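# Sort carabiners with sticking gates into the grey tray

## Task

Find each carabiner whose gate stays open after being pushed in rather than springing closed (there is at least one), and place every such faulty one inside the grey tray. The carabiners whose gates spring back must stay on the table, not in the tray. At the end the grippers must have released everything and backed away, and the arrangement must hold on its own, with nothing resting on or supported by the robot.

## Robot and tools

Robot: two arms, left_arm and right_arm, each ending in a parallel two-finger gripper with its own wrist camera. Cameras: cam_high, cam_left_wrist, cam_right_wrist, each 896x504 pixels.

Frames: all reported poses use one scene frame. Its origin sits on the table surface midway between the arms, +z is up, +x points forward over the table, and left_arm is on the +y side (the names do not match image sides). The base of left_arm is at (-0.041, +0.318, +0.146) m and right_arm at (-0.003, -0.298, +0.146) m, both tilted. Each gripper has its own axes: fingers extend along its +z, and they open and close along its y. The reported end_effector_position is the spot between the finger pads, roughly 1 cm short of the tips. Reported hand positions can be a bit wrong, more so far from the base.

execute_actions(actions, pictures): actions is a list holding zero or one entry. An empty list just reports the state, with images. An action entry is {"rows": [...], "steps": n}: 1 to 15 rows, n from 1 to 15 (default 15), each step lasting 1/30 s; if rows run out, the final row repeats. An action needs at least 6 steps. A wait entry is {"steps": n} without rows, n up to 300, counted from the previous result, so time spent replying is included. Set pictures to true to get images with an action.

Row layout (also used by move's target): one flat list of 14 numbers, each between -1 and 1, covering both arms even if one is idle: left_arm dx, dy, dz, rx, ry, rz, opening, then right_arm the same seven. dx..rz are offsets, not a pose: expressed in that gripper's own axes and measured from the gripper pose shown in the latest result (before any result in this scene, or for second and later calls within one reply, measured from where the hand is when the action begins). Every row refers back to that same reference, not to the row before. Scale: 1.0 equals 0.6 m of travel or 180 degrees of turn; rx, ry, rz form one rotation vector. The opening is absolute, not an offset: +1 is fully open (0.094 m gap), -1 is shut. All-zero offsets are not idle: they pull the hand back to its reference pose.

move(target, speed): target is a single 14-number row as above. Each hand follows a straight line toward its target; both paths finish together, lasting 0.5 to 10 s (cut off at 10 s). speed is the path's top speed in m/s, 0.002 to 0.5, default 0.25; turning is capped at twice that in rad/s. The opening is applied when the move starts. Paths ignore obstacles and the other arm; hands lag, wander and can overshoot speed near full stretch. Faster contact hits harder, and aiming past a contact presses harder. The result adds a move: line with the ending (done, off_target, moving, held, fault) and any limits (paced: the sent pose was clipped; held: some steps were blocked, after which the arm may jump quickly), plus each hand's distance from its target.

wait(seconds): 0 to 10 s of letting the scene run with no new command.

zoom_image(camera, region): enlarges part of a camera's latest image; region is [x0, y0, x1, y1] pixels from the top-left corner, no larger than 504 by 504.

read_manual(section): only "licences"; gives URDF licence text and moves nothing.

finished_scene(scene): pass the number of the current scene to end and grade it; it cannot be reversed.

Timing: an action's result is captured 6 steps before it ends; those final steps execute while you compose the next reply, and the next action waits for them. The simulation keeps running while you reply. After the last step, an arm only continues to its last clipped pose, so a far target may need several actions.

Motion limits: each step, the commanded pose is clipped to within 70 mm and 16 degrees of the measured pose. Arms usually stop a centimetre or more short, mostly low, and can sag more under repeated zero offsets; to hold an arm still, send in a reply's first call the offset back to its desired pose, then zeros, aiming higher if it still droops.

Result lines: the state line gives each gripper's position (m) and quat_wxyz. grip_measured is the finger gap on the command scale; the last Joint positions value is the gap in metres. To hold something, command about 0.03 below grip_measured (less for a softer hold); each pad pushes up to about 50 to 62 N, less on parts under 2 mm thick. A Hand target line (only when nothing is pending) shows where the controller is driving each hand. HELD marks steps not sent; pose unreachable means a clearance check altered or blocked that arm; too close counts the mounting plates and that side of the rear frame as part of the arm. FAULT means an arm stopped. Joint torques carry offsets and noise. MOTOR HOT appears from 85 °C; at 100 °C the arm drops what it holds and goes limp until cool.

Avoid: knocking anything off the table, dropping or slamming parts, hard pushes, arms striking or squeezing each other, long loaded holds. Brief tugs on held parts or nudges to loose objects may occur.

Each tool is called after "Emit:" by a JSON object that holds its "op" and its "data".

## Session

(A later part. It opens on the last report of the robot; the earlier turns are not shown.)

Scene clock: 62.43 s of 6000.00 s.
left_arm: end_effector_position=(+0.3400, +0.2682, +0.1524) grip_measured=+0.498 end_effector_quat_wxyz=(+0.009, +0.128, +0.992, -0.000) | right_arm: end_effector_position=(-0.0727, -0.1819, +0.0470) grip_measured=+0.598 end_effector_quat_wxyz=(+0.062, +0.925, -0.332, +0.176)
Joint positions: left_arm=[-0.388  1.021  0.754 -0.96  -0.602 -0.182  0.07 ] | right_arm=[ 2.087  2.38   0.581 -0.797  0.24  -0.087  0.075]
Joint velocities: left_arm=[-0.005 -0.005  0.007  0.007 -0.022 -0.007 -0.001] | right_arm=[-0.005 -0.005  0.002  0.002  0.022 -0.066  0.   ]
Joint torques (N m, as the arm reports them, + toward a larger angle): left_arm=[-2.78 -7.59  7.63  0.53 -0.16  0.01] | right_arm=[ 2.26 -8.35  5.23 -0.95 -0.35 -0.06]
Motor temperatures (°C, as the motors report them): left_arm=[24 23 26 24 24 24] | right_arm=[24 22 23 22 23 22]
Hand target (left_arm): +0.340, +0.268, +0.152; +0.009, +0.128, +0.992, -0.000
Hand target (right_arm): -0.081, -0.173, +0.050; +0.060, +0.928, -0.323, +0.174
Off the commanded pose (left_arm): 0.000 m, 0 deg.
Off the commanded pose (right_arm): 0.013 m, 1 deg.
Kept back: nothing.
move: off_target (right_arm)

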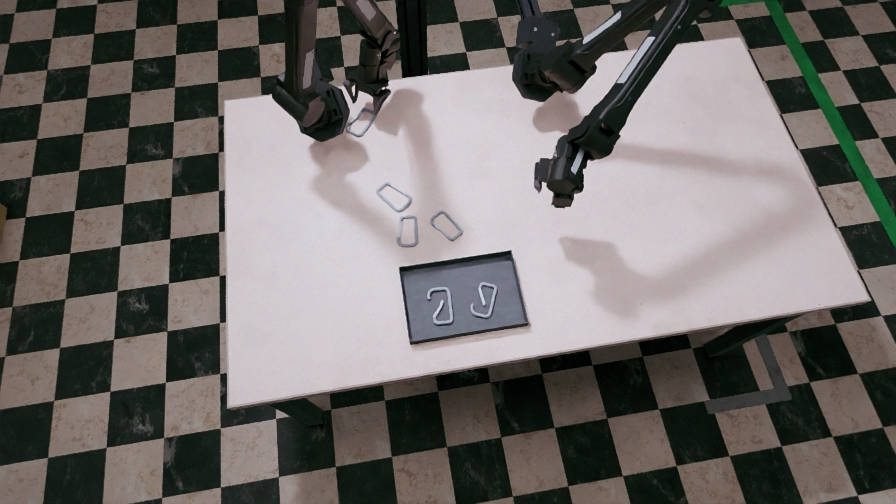

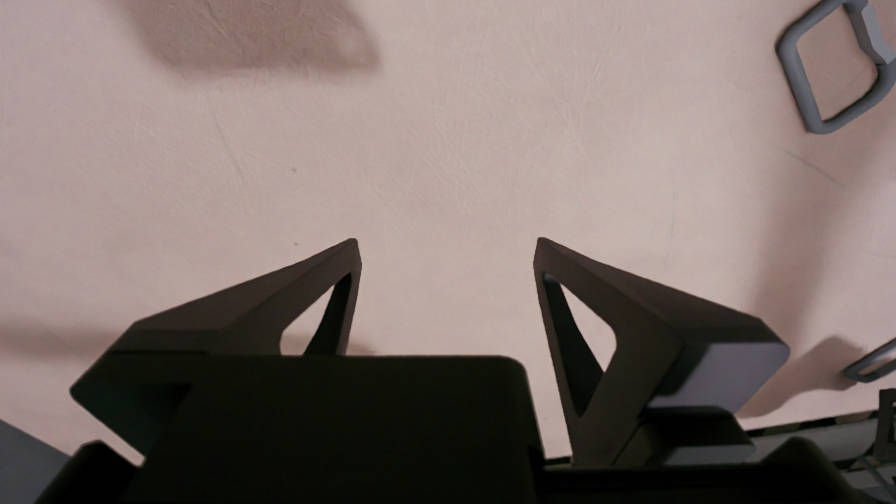

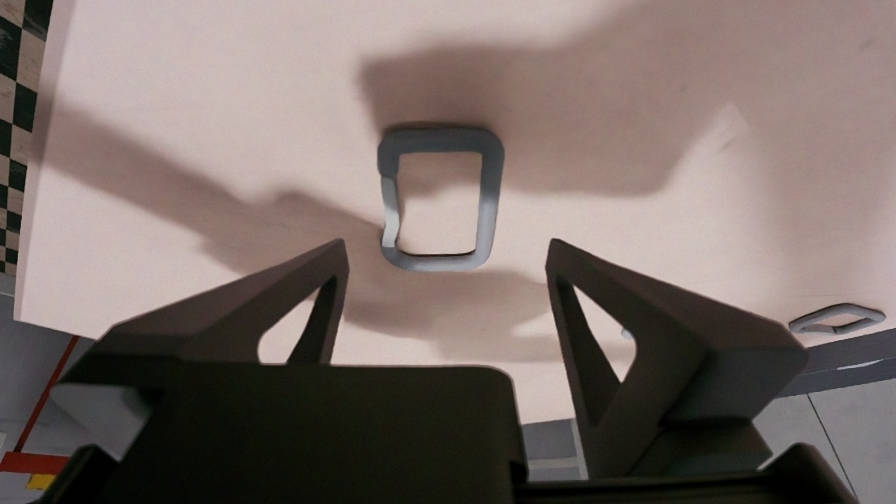

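Emit:
{"op": "move", "data": {"target": [0,0,0,0,0,0,0.5,0.006,0.01,0.05,0,0,0,0.6], "speed": 0.06}}

Scene clock: 63.60 s of 6000.00 s.
left_arm: end_effector_position=(+0.3400, +0.2682, +0.1524) grip_measured=+0.498 end_effector_quat_wxyz=(+0.009, +0.128, +0.992, -0.000) | right_arm: end_effector_position=(-0.0668, -0.1945, +0.0239) grip_measured=+0.598 end_effector_quat_wxyz=(+0.061, +0.925, -0.331, +0.178)
Joint positions: left_arm=[-0.388  1.021  0.754 -0.96  -0.602 -0.182  0.07 ] | right_arm=[ 2.087  2.448  0.545 -0.696  0.243 -0.089  0.075]
Joint velocities: left_arm=[-0.005 -0.015 -0.022 -0.007  0.037  0.007  0.   ] | right_arm=[-0.005 -0.015 -0.002  0.007  0.022  0.11  -0.001]
Joint torques (N m, as the arm reports them, + toward a larger angle): left_arm=[-2.8  -7.63  7.63  0.52 -0.16  0.  ] | right_arm=[ 0.9  -8.2   2.18  0.52 -0.09  0.02]
Motor temperatures (°C, as the motors report them): left_arm=[24 23 26 23 24 24] | right_arm=[24 22 23 22 23 22]
Hand target (left_arm): +0.340, +0.268, +0.152; +0.009, +0.128, +0.992, -0.000
Hand target (right_arm): -0.065, -0.196, +0.021; +0.062, +0.925, -0.332, +0.176
Off the commanded pose (left_arm): 0.000 m, 0 deg.
Off the commanded pose (right_arm): 0.004 m, 0 deg.
Kept back: nothing.
move: done

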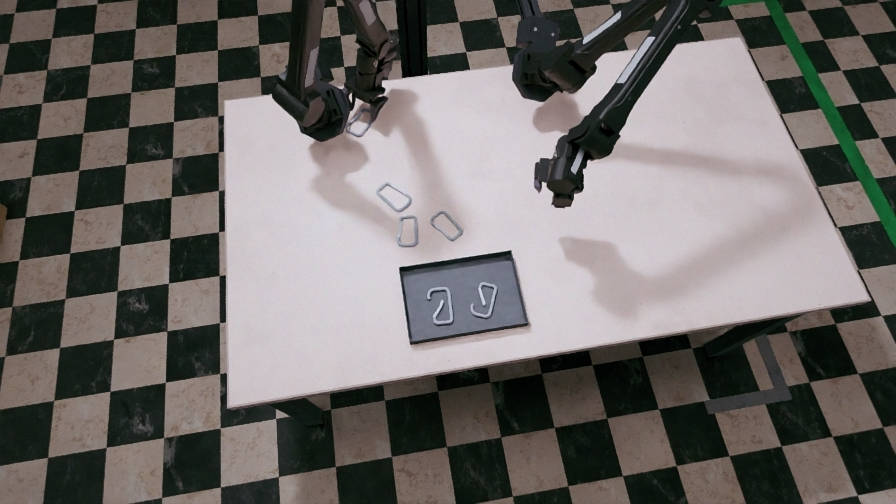

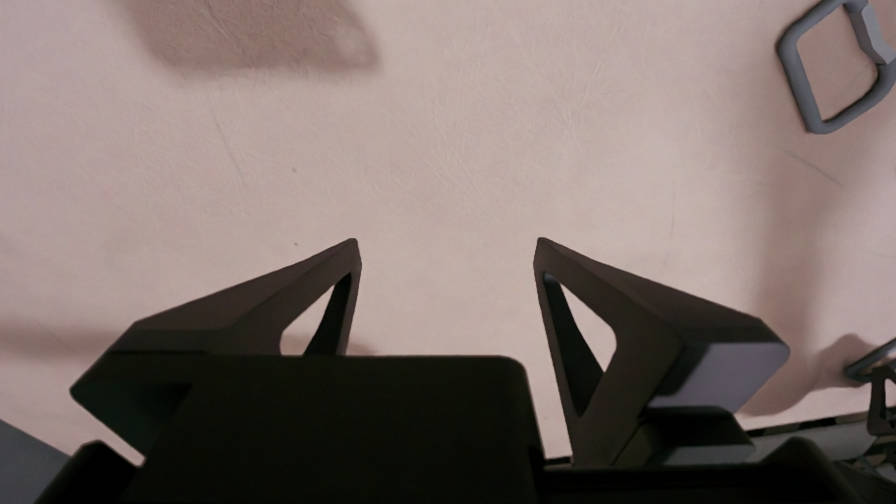

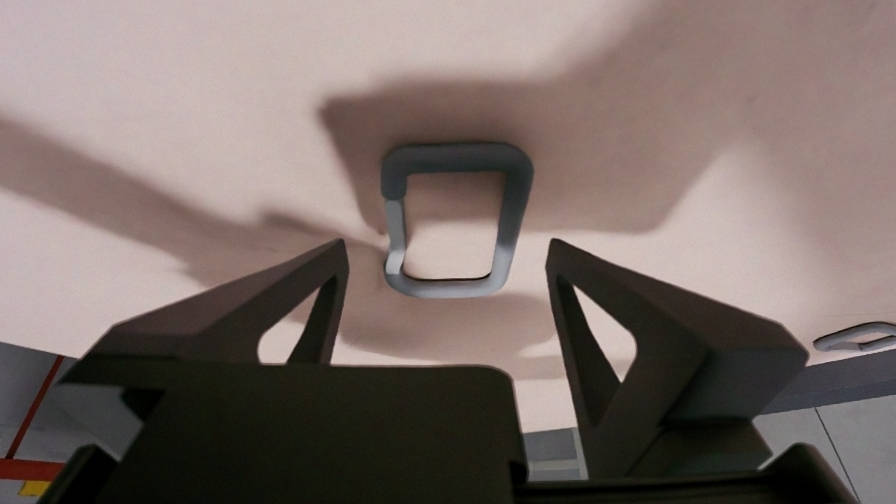

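Emit:
{"op": "move", "data": {"target": [0,0,0,0,0,0,0.5,0.002,0,0.028,0,0,0,0.6], "speed": 0.03}}

Scene clock: 64.73 s of 6000.00 s.
left_arm: end_effector_position=(+0.3400, +0.2682, +0.1524) grip_measured=+0.498 end_effector_quat_wxyz=(+0.009, +0.128, +0.992, -0.000) | right_arm: end_effector_position=(-0.0632, -0.1973, +0.0123) grip_measured=+0.598 end_effector_quat_wxyz=(+0.058, +0.924, -0.334, +0.179)
Joint positions: left_arm=[-0.388  1.021  0.754 -0.96  -0.602 -0.182  0.07 ] | right_arm=[ 2.072  2.486  0.534 -0.645  0.261 -0.089  0.075]
Joint velocities: left_arm=[-0.005 -0.015  0.002  0.017 -0.051 -0.037 -0.   ] | right_arm=[-0.005 -0.005  0.007 -0.012 -0.051  0.051 -0.001]
Joint torques (N m, as the arm reports them, + toward a larger angle): left_arm=[-2.82 -7.58  7.63  0.53 -0.16  0.01] | right_arm=[ 0.74 -8.42  1.92  0.5  -0.07 -0.09]
Motor temperatures (°C, as the motors report them): left_arm=[24 23 26 23 24 24] | right_arm=[24 22 22 22 23 22]
Hand target (left_arm): +0.340, +0.268, +0.152; +0.009, +0.128, +0.992, -0.000
Hand target (right_arm): -0.061, -0.199, +0.009; +0.061, +0.925, -0.330, +0.178
Off the commanded pose (left_arm): 0.000 m, 0 deg.
Off the commanded pose (right_arm): 0.005 m, 1 deg.
Kept back: nothing.
move: done

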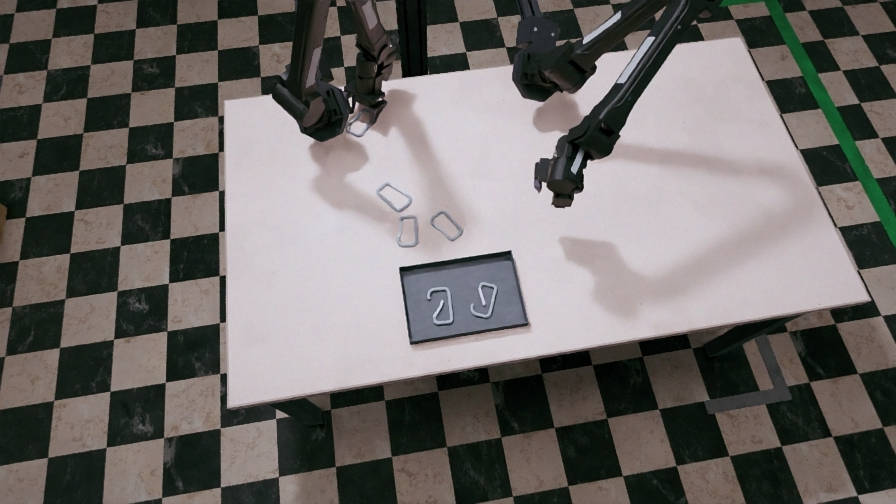

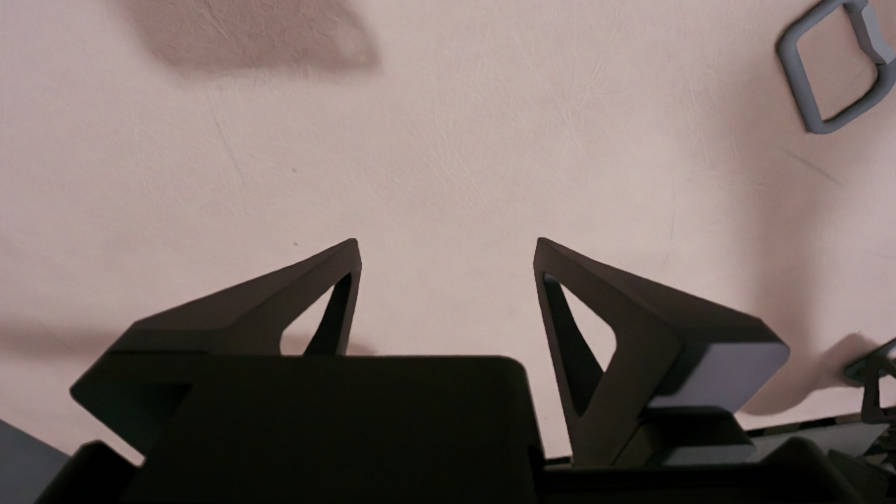

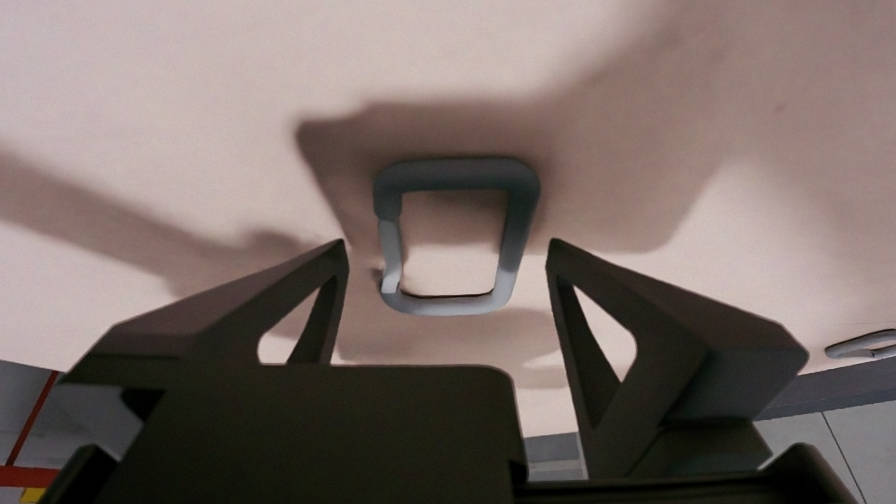

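Emit:
{"op": "move", "data": {"target": [0,0,0,0,0,0,0.5,-0.005,0,0.013,0,0,0,0.6], "speed": 0.02}}

Scene clock: 65.67 s of 6000.00 s.
left_arm: end_effector_position=(+0.3400, +0.2682, +0.1524) grip_measured=+0.498 end_effector_quat_wxyz=(+0.009, +0.128, +0.992, -0.000) | right_arm: end_effector_position=(-0.0620, -0.1989, +0.0079) grip_measured=+0.598 end_effector_quat_wxyz=(+0.058, +0.923, -0.333, +0.183)
Joint positions: left_arm=[-0.388  1.021  0.754 -0.96  -0.602 -0.182  0.07 ] | right_arm=[ 2.072  2.505  0.534 -0.632  0.265 -0.089  0.075]
Joint velocities: left_arm=[-0.005 -0.005 -0.002  0.002 -0.007 -0.007  0.002] | right_arm=[-0.024 -0.005  0.007  0.002 -0.022  0.022  0.001]
Joint torques (N m, as the arm reports them, + toward a larger angle): left_arm=[-2.79 -7.58  7.64  0.53 -0.16  0.01] | right_arm=[ 0.74 -8.3   2.23  0.58 -0.08 -0.04]
Motor temperatures (°C, as the motors report them): left_arm=[24 23 26 23 24 24] | right_arm=[24 22 22 22 23 22]
Hand target (left_arm): +0.340, +0.268, +0.152; +0.009, +0.128, +0.992, -0.000
Hand target (right_arm): -0.063, -0.197, +0.004; +0.058, +0.924, -0.334, +0.179
Off the commanded pose (left_arm): 0.000 m, 0 deg.
Off the commanded pose (right_arm): 0.004 m, 0 deg.
Kept back: nothing.
move: done

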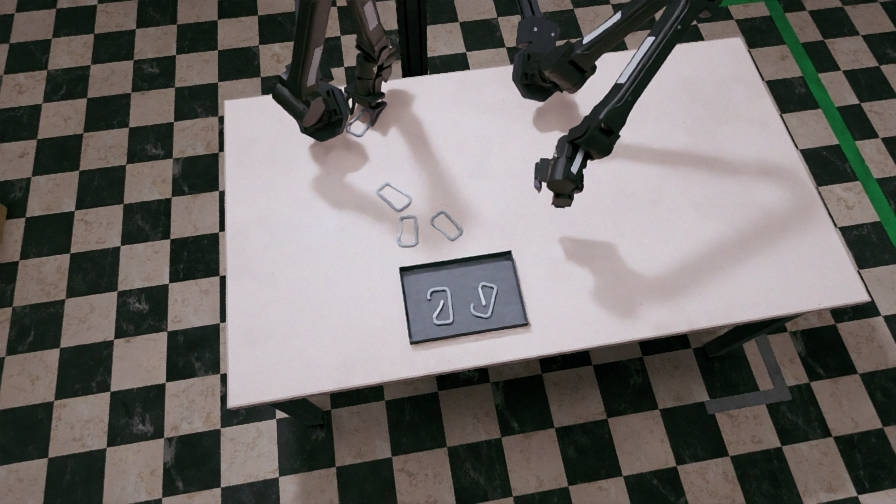

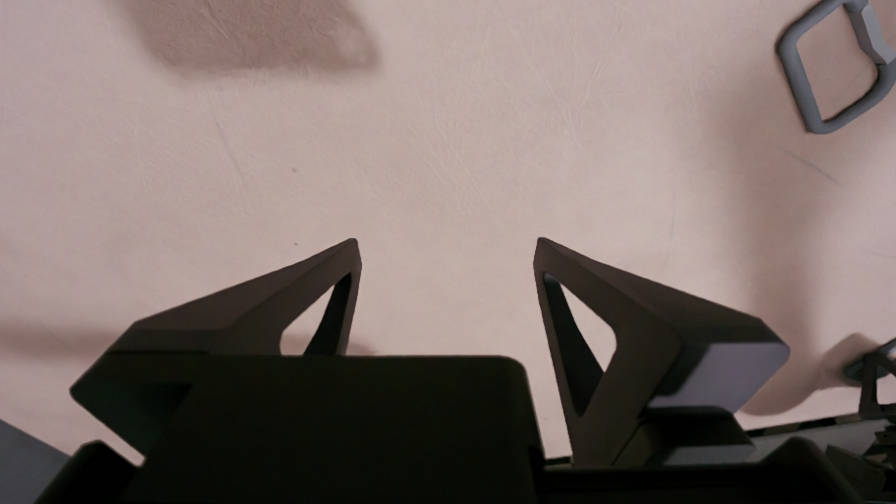

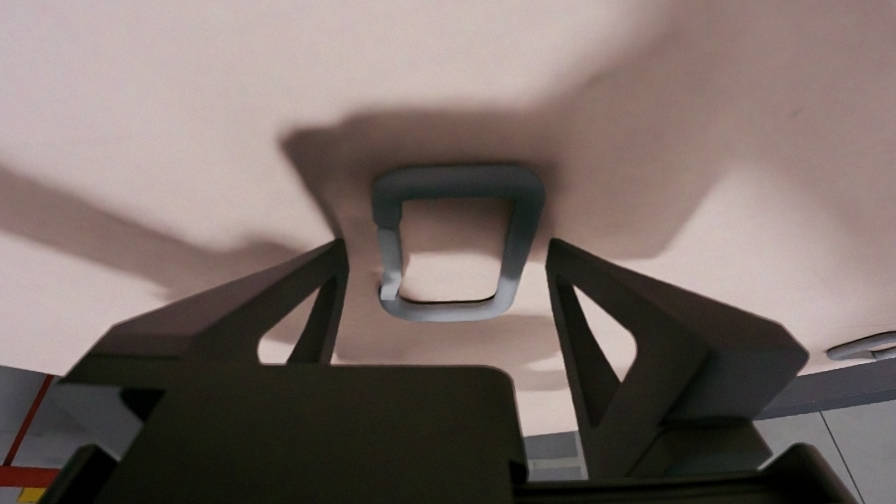

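Emit:
{"op": "execute_actions", "data": {"actions": [{"rows": [[0,0,0,0,0,0,0.5,0,0,0.004,0,0,0,0.3],[0,0,0,0,0,0,0.5,0,0,0.004,0,0,0,0.2],[0,0,0,0,0,0,0.5,0,0,0.004,0,0,0,0.14],[0,0,0,0,0,0,0.5,0,0,0.004,0,0,0,0.1],[0,0,0,0,0,0,0.5,0,0,0.004,0,0,0,0.06],[0,0,0,0,0,0,0.5,0,0,0.004,0,0,0,0.02],[0,0,0,0,0,0,0.5,0,0,0.004,0,0,0,-0.02],[0,0,0,0,0,0,0.5,0,0,0.004,0,0,0,-0.06],[0,0,0,0,0,0,0.5,0,0,0.004,0,0,0,-0.1],[0,0,0,0,0,0,0.5,0,0,0.004,0,0,0,-0.13],[0,0,0,0,0,0,0.5,0,0,0.004,0,0,0,-0.16]], "steps": 15}]}}

Emit:
{"op": "wait", "data": {"seconds": 0}}

Scene clock: 66.33 s of 6000.00 s.
left_arm: end_effector_position=(+0.3400, +0.2682, +0.1524) grip_measured=+0.498 end_effector_quat_wxyz=(+0.009, +0.128, +0.992, -0.000) | right_arm: end_effector_position=(-0.0619, -0.1988, +0.0079) grip_measured=-0.006 end_effector_quat_wxyz=(+0.058, +0.923, -0.332, +0.183)
Joint positions: left_arm=[-0.388  1.021  0.754 -0.96  -0.602 -0.182  0.07 ] | right_arm=[ 2.072  2.505  0.534 -0.632  0.266 -0.089  0.047]
Joint velocities: left_arm=[-0.005 -0.005 -0.012 -0.022 -0.022  0.022  0.   ] | right_arm=[-0.005  0.005 -0.002 -0.012 -0.051  0.051  0.001]
Joint torques (N m, as the arm reports them, + toward a larger angle): left_arm=[-2.76 -7.62  7.63  0.53 -0.16  0.  ] | right_arm=[ 1.34 -8.58  2.02  0.24 -0.11  0.  ]
Motor temperatures (°C, as the motors report them): left_arm=[24 23 26 23 24 24] | right_arm=[24 22 22 22 23 22]
Steps of this call (steps 1 to 11: nothing new was sent; steps 12 to 20: the first 9 steps of this action). Readings (end_effector_position):
12: left_arm (+0.3400, +0.2682, +0.1524) | right_arm (-0.0620, -0.1989, +0.0079)
13: left_arm (+0.3400, +0.2682, +0.1524) | right_arm (-0.0620, -0.1988, +0.0079)
15: left_arm (+0.3400, +0.2682, +0.1524) | right_arm (-0.0619, -0.1988, +0.0079)
19: left_arm (+0.3400, +0.2682, +0.1524) | right_arm (-0.0619, -0.1988, +0.0079)
20: the state above

Scene clock: 66.53 s of 6000.00 s.
left_arm: end_effector_position=(+0.3400, +0.2682, +0.1524) grip_measured=+0.498 end_effector_quat_wxyz=(+0.009, +0.128, +0.992, -0.000) | right_arm: end_effector_position=(-0.0615, -0.1992, +0.0080) grip_measured=-0.133 end_effector_quat_wxyz=(+0.058, +0.923, -0.332, +0.183)
Joint positions: left_arm=[-0.388  1.021  0.754 -0.96  -0.602 -0.182  0.07 ] | right_arm=[ 2.072  2.505  0.533 -0.633  0.266 -0.09   0.041]
Joint velocities: left_arm=[-0.005  0.005  0.007 -0.022 -0.007 -0.007 -0.   ] | right_arm=[-0.005 -0.005 -0.022 -0.007 -0.022  0.022 -0.025]
Joint torques (N m, as the arm reports them, + toward a larger angle): left_arm=[-2.81 -7.65  7.65  0.53 -0.16  0.  ] | right_arm=[ 1.3  -8.38  2.15  0.27 -0.13  0.03]
Motor temperatures (°C, as the motors report them): left_arm=[24 23 26 23 24 24] | right_arm=[24 22 22 22 23 22]
Hand target (left_arm): +0.340, +0.268, +0.152; +0.009, +0.128, +0.992, -0.000
Hand target (right_arm): -0.061, -0.199, +0.006; +0.058, +0.923, -0.332, +0.183
Off the commanded pose (left_arm): 0.000 m, 0 deg.
Off the commanded pose (right_arm): 0.002 m, 0 deg.
Kept back: nothing.
Steps of this call (steps 1 to 6: the last 6 steps of your previous action). Readings (end_effector_position):
1: left_arm (+0.3400, +0.2682, +0.1524) | right_arm (-0.0619, -0.1988, +0.0079)
2: left_arm (+0.3400, +0.2682, +0.1524) | right_arm (-0.0619, -0.1988, +0.0079)
4: left_arm (+0.3400, +0.2682, +0.1524) | right_arm (-0.0619, -0.1988, +0.0079)
6: the state above

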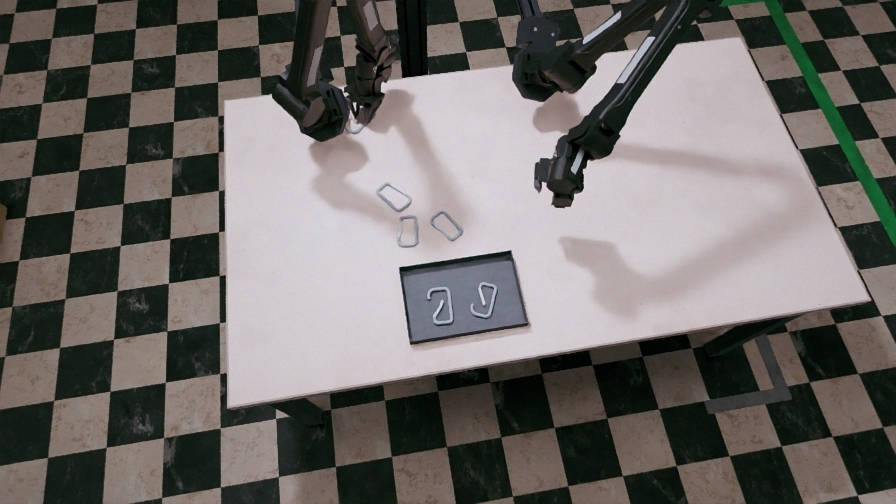

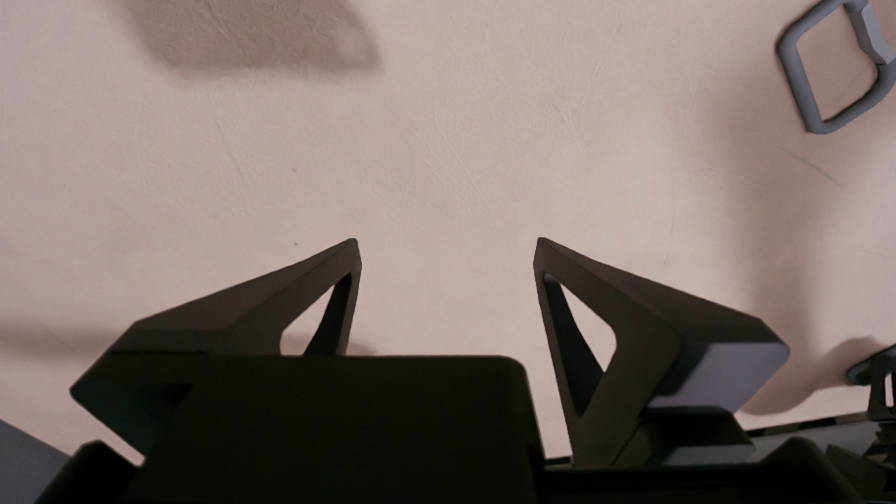

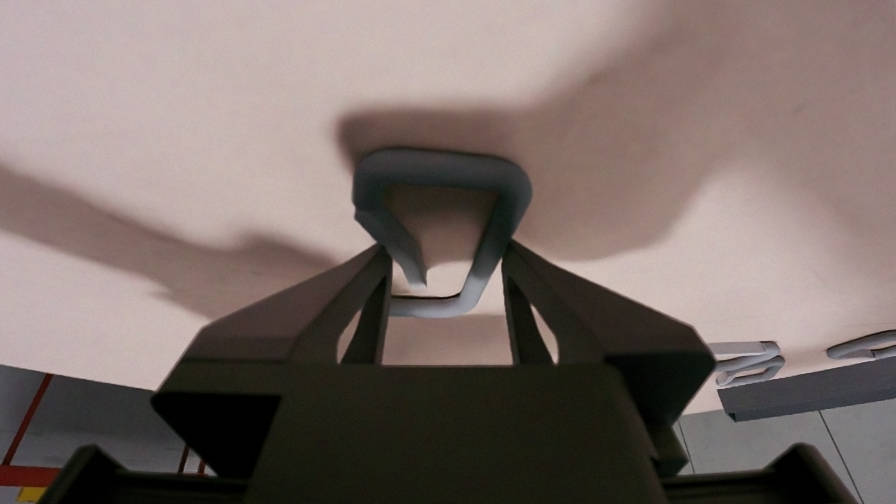

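Emit:
{"op": "execute_actions", "data": {"actions": [{"rows": [[0,0,0,0,0,0,0.5,0,0,0.004,0,0,0,-0.19],[0,0,0,0,0,0,0.5,0,0,0.004,0,0,0,-0.22],[0,0,0,0,0,0,0.5,0,0,0.004,0,0,0,-0.24]], "steps": 13}], "pictures": true}}

Emit:
{"op": "execute_actions", "data": {"actions": [{"rows": [[0,0,0,0,0,0,0.5,0,0,0,0,0,0,-0.2],[0,0,0,0,0,0,0.5,0,0,0,0,0,0,-0.15],[0,0,0,0,0,0,0.5,0,0,0,0,0,0,-0.1],[0,0,0,0,0,0,0.5,0,0,0,0,0,0,-0.05],[0,0,0,0,0,0,0.5,0,0,0,0,0,0,0],[0,0,0,0,0,0,0.5,0,0,0,0,0,0,0.05],[0,0,0,0,0,0,0.5,0,0,0,0,0,0,0.1],[0,0,0,0,0,0,0.5,0,0,0,0,0,0,0.15],[0,0,0,0,0,0,0.5,0,0,0,0,0,0,0.25]], "steps": 14}]}}

Emit:
{"op": "wait", "data": {"seconds": 0}}

Scene clock: 67.13 s of 6000.00 s.
left_arm: end_effector_position=(+0.3400, +0.2682, +0.1524) grip_measured=+0.498 end_effector_quat_wxyz=(+0.009, +0.128, +0.992, -0.000) | right_arm: end_effector_position=(-0.0602, -0.1998, +0.0083) grip_measured=-0.227 end_effector_quat_wxyz=(+0.057, +0.923, -0.331, +0.186)
Joint positions: left_arm=[-0.388  1.021  0.754 -0.96  -0.602 -0.182  0.07 ] | right_arm=[ 2.072  2.505  0.532 -0.636  0.269 -0.09   0.036]
Joint velocities: left_arm=[-0.005 -0.005 -0.007  0.002  0.007 -0.037 -0.   ] | right_arm=[ 0.005 -0.005  0.007  0.007  0.037 -0.037 -0.   ]
Joint torques (N m, as the arm reports them, + toward a larger angle): left_arm=[-2.81 -7.61  7.64  0.53 -0.16  0.  ] | right_arm=[ 1.22 -8.42  2.08  0.33 -0.19  0.02]
Motor temperatures (°C, as the motors report them): left_arm=[24 23 26 23 24 24] | right_arm=[24 22 22 22 23 22]
Steps of this call (steps 1 to 11: nothing new was sent; steps 12 to 18: the first 7 steps of this action). Readings (end_effector_position):
12: left_arm (+0.3400, +0.2682, +0.1524) | right_arm (-0.0608, -0.1996, +0.0080)
13: left_arm (+0.3400, +0.2682, +0.1524) | right_arm (-0.0606, -0.1997, +0.0081)
15: left_arm (+0.3400, +0.2682, +0.1524) | right_arm (-0.0602, -0.1998, +0.0083)
18: the state above

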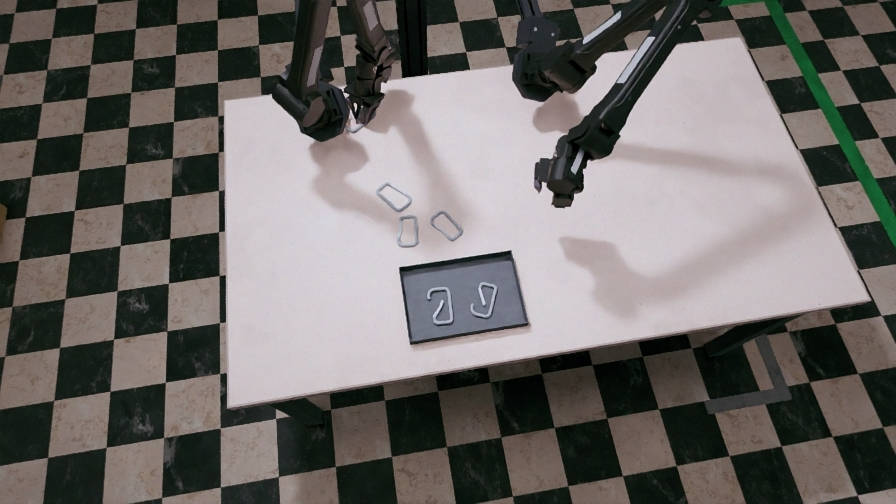

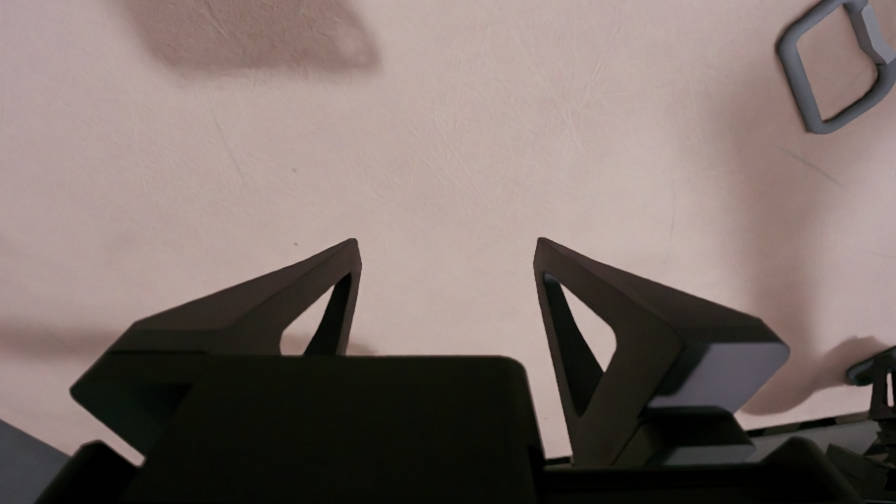

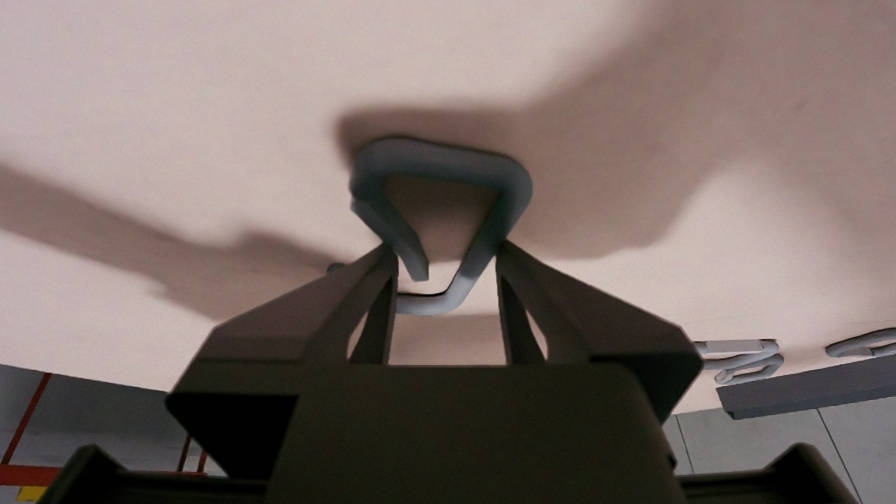

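Scene clock: 67.60 s of 6000.00 s.
left_arm: end_effector_position=(+0.3400, +0.2682, +0.1524) grip_measured=+0.498 end_effector_quat_wxyz=(+0.009, +0.128, +0.992, -0.000) | right_arm: end_effector_position=(-0.0601, -0.1999, +0.0083) grip_measured=+0.129 end_effector_quat_wxyz=(+0.058, +0.923, -0.331, +0.186)
Joint positions: left_arm=[-0.388  1.021  0.754 -0.96  -0.602 -0.182  0.07 ] | right_arm=[ 2.072  2.505  0.532 -0.637  0.269 -0.09   0.053]
Joint velocities: left_arm=[-0.005 -0.005 -0.007 -0.017  0.007 -0.051  0.   ] | right_arm=[ 0.005  0.015 -0.007 -0.002 -0.037 -0.037  0.043]
Joint torques (N m, as the arm reports them, + toward a larger angle): left_arm=[-2.82 -7.6   7.64  0.53 -0.17  0.  ] | right_arm=[ 1.78 -8.64  2.09 -0.09 -0.2   0.05]
Motor temperatures (°C, as the motors report them): left_arm=[24 23 26 23 24 24] | right_arm=[24 22 22 22 23 22]
Off your previous action's commanded pose (left_arm): 0.000 m, 0 deg at its last step (step 6 of this call).
Off your previous action's commanded pose (right_arm): 0.003 m, 0 deg at its last step (step 6 of this call).
Steps of this call (steps 1 to 6: the last 6 steps of your previous action; steps 7 to 14: the first 8 steps of this action, its rows measured from where the robot was after step 6). Readings (end_effector_position):
6: left_arm (+0.3400, +0.2682, +0.1524) | right_arm (-0.0602, -0.1998, +0.0083)
7: left_arm (+0.3400, +0.2682, +0.1524) | right_arm (-0.0601, -0.1999, +0.0083)
8: left_arm (+0.3400, +0.2682, +0.1524) | right_arm (-0.0601, -0.1999, +0.0083)
10: left_arm (+0.3400, +0.2682, +0.1524) | right_arm (-0.0601, -0.1999, +0.0083)
14: the state above

Scene clock: 67.80 s of 6000.00 s.
left_arm: end_effector_position=(+0.3400, +0.2682, +0.1524) grip_measured=+0.498 end_effector_quat_wxyz=(+0.009, +0.128, +0.992, -0.000) | right_arm: end_effector_position=(-0.0601, -0.2000, +0.0083) grip_measured=+0.247 end_effector_quat_wxyz=(+0.058, +0.923, -0.331, +0.186)
Joint positions: left_arm=[-0.388  1.021  0.754 -0.96  -0.602 -0.182  0.07 ] | right_arm=[ 2.072  2.505  0.532 -0.637  0.269 -0.09   0.059]
Joint velocities: left_arm=[-0.005 -0.005 -0.002  0.007  0.007 -0.037  0.001] | right_arm=[ 0.005 -0.015  0.007  0.002 -0.081 -0.051 -0.002]
Joint torques (N m, as the arm reports them, + toward a larger angle): left_arm=[-2.8  -7.59  7.63  0.52 -0.16  0.01] | right_arm=[ 1.53 -9.09  2.17 -0.23 -0.2   0.06]
Motor temperatures (°C, as the motors report them): left_arm=[24 23 26 23 24 24] | right_arm=[24 22 22 22 23 22]
Hand target (left_arm): +0.340, +0.268, +0.152; +0.009, +0.128, +0.992, -0.000
Hand target (right_arm): -0.060, -0.200, +0.008; +0.057, +0.923, -0.331, +0.186
Off the commanded pose (left_arm): 0.000 m, 0 deg.
Off the commanded pose (right_arm): 0.000 m, 0 deg.
Kept back: nothing.
Steps of this call (steps 1 to 6: the last 6 steps of your previous action). Readings (end_effector_position):
1: left_arm (+0.3400, +0.2682, +0.1524) | right_arm (-0.0601, -0.1999, +0.0083)
2: left_arm (+0.3400, +0.2682, +0.1524) | right_arm (-0.0601, -0.1999, +0.0083)
4: left_arm (+0.3400, +0.2682, +0.1524) | right_arm (-0.0601, -0.2000, +0.0083)
6: the state above

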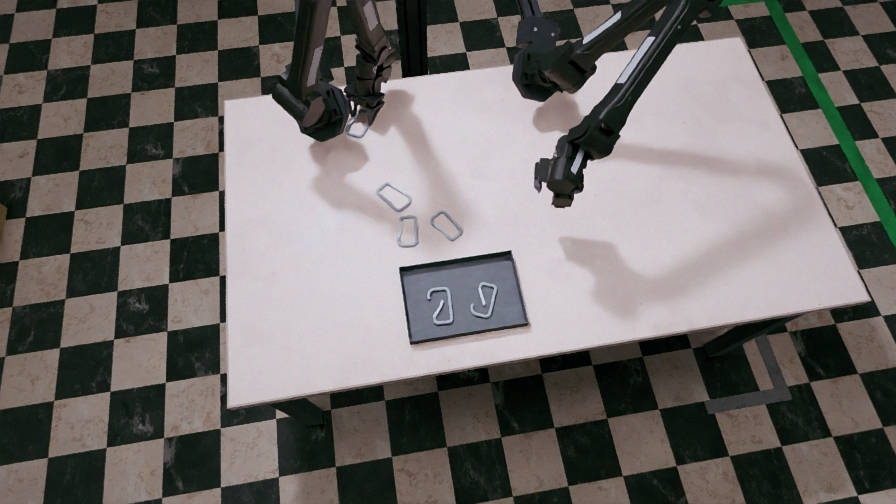

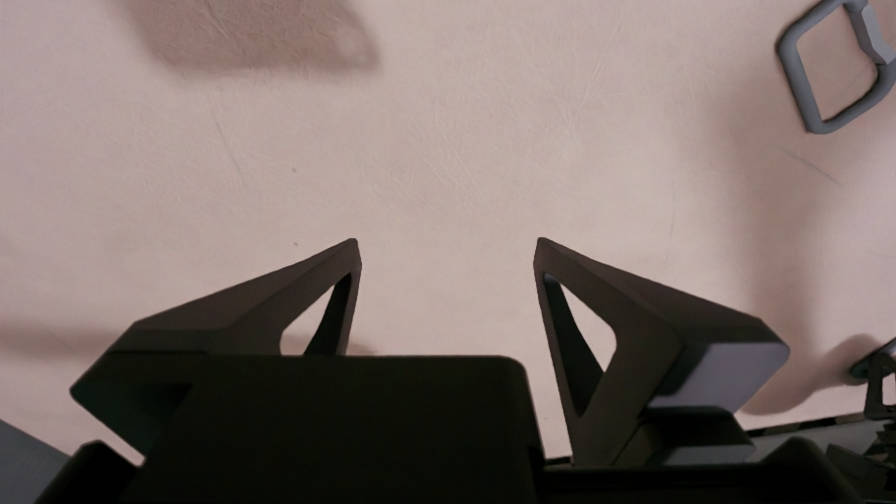

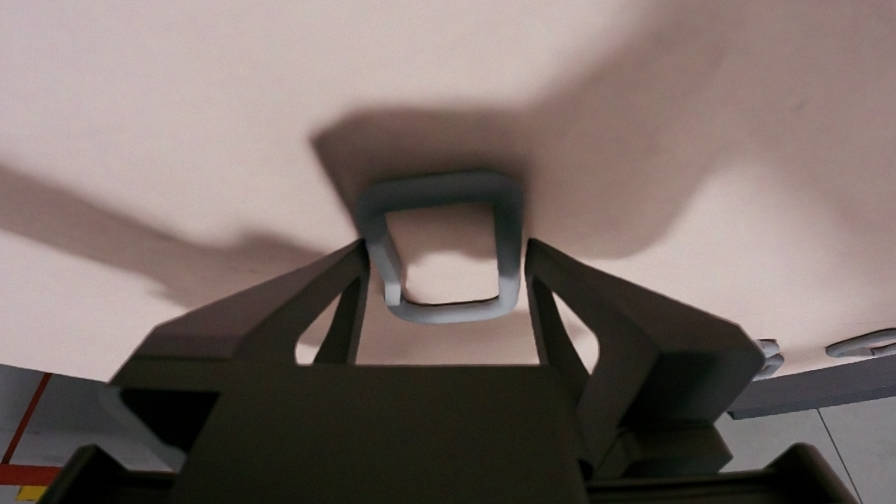

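E is good. Retract and finish.

Emit:
{"op": "move", "data": {"target": [0,0,0,0,0,0,0.5,0,0,-0.13,0,0,0,0.7], "speed": 0.2}}

Scene clock: 68.93 s of 6000.00 s.
left_arm: end_effector_position=(+0.3400, +0.2682, +0.1524) grip_measured=+0.498 end_effector_quat_wxyz=(+0.009, +0.128, +0.992, -0.000) | right_arm: end_effector_position=(-0.0759, -0.1886, +0.0737) grip_measured=+0.697 end_effector_quat_wxyz=(+0.062, +0.924, -0.326, +0.190)
Joint positions: left_arm=[-0.388  1.021  0.754 -0.96  -0.602 -0.182  0.07 ] | right_arm=[ 2.154  2.313  0.597 -0.916  0.195 -0.056  0.08 ]
Joint velocities: left_arm=[ 0.005  0.015 -0.002 -0.007 -0.037  0.007  0.   ] | right_arm=[-0.005  0.005  0.017  0.007  0.051  0.007 -0.   ]
Joint torques (N m, as the arm reports them, + toward a larger angle): left_arm=[-2.76 -7.58  7.63  0.53 -0.17  0.  ] | right_arm=[ 1.64 -8.77  5.33 -1.14 -0.35  0.14]
Motor temperatures (°C, as the motors report them): left_arm=[24 23 26 23 24 24] | right_arm=[24 22 22 22 23 22]
Hand target (left_arm): +0.340, +0.268, +0.152; +0.009, +0.128, +0.992, -0.000
Hand target (right_arm): -0.083, -0.181, +0.079; +0.057, +0.923, -0.332, +0.186
Off the commanded pose (left_arm): 0.000 m, 0 deg.
Off the commanded pose (right_arm): 0.012 m, 1 deg.
Kept back: nothing.
move: off_target (right_arm)

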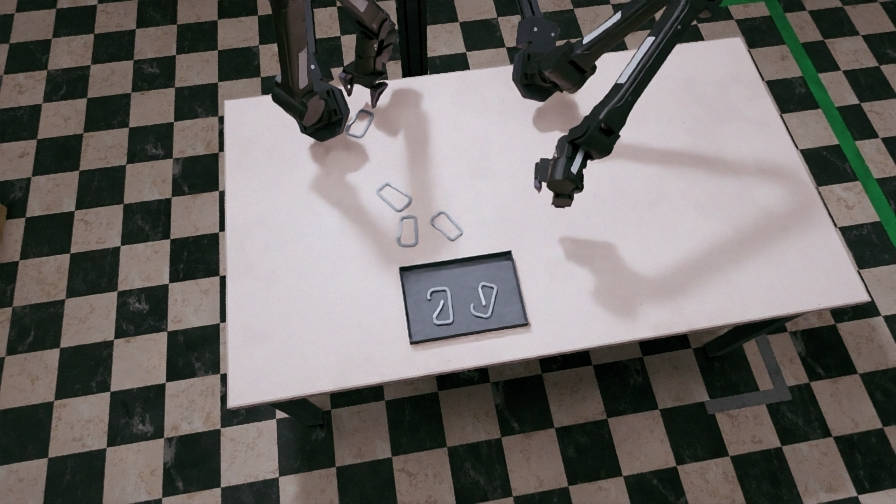

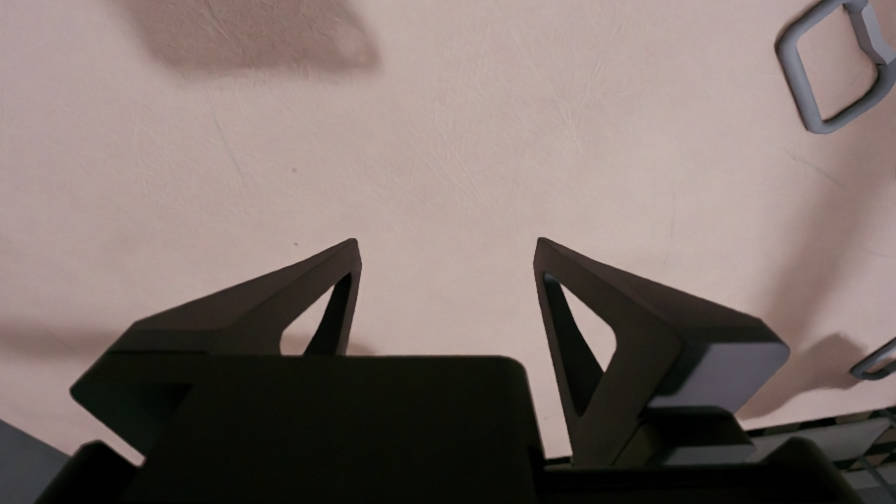

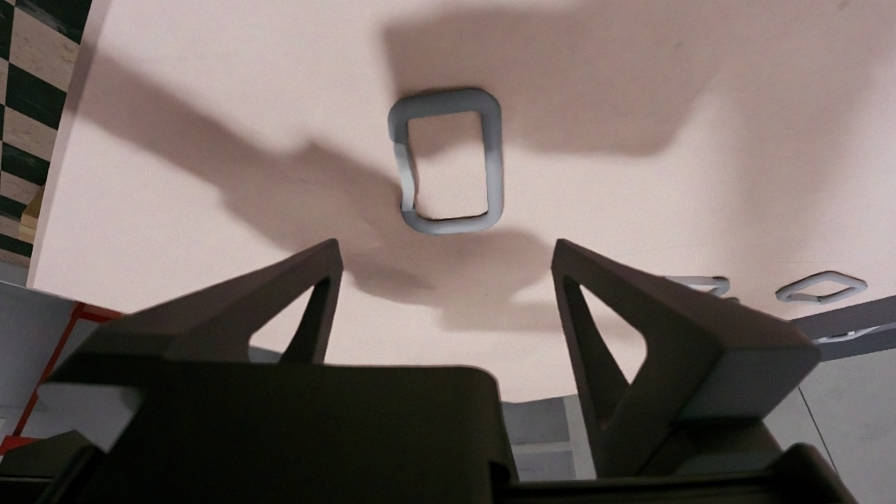

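Emit:
{"op": "move", "data": {"target": [0,0,0,0,0,0,0.5,0,-0.15,-0.15,0,0,0,0.7], "speed": 0.3}}

Emit:
{"op": "finished_scene", "data": {"scene": 1}}

Scene clock: 70.13 s of 6000.00 s.
left_arm: end_effector_position=(+0.3400, +0.2682, +0.1524) grip_measured=+0.498 end_effector_quat_wxyz=(+0.009, +0.128, +0.992, -0.000) | right_arm: end_effector_position=(-0.0462, -0.1075, +0.1494) grip_measured=+0.697 end_effector_quat_wxyz=(+0.065, +0.922, -0.329, +0.194)
Joint positions: left_arm=[-0.388  1.021  0.754 -0.96  -0.602 -0.182  0.07 ] | right_arm=[ 1.93   2.165  0.785 -1.229  0.385 -0.163  0.08 ]
Joint velocities: left_arm=[-0.005  0.005  0.007 -0.002 -0.066 -0.066  0.   ] | right_arm=[-0.015 -0.015  0.002  0.012 -0.037 -0.051  0.   ]
Joint torques (N m, as the arm reports them, + toward a larger angle): left_arm=[-2.81 -7.62  7.64  0.55 -0.16  0.01] | right_arm=[ 2.46 -9.44  7.06 -1.   -0.14 -0.11]
Motor temperatures (°C, as the motors report them): left_arm=[24 23 26 23 24 24] | right_arm=[24 22 22 22 23 22]
Hand target (left_arm): +0.340, +0.268, +0.152; +0.009, +0.128, +0.992, -0.000
Hand target (right_arm): -0.049, -0.099, +0.157; +0.064, +0.925, -0.325, +0.189
Off the commanded pose (left_arm): 0.000 m, 0 deg.
Off the commanded pose (right_arm): 0.013 m, 1 deg.
Kept back: nothing.
move: off_target (right_arm)

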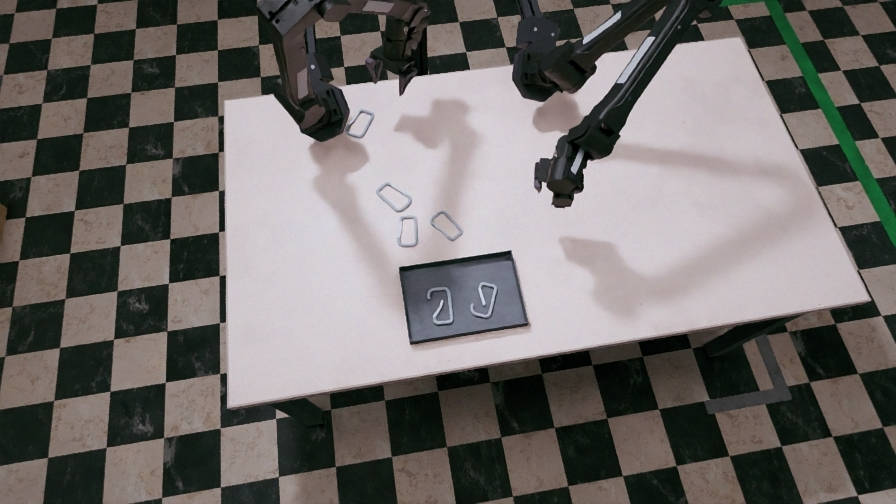

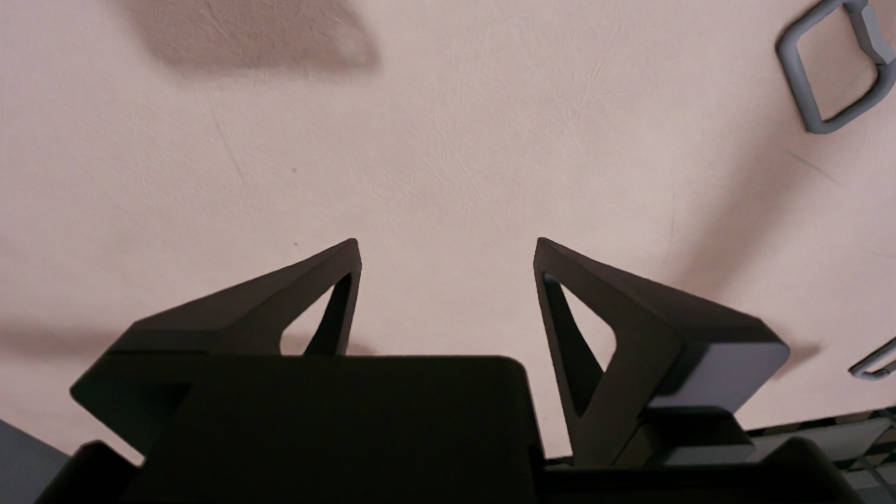

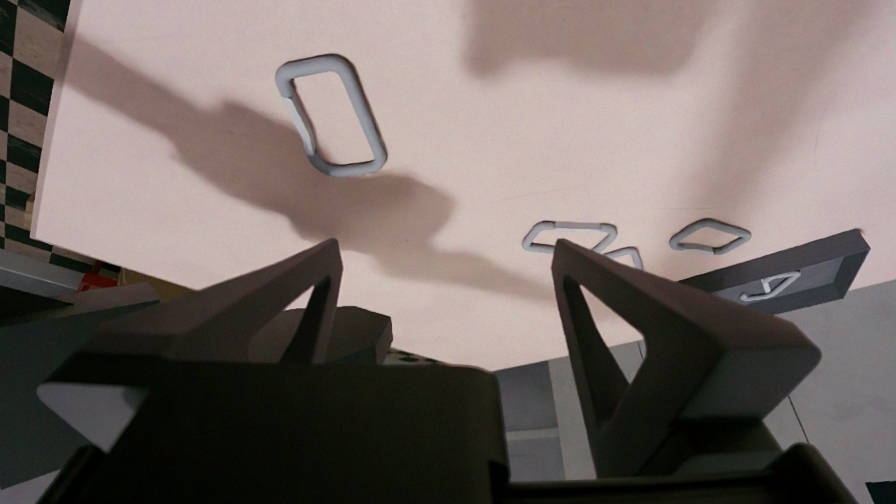

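The scene is finished: the task was done.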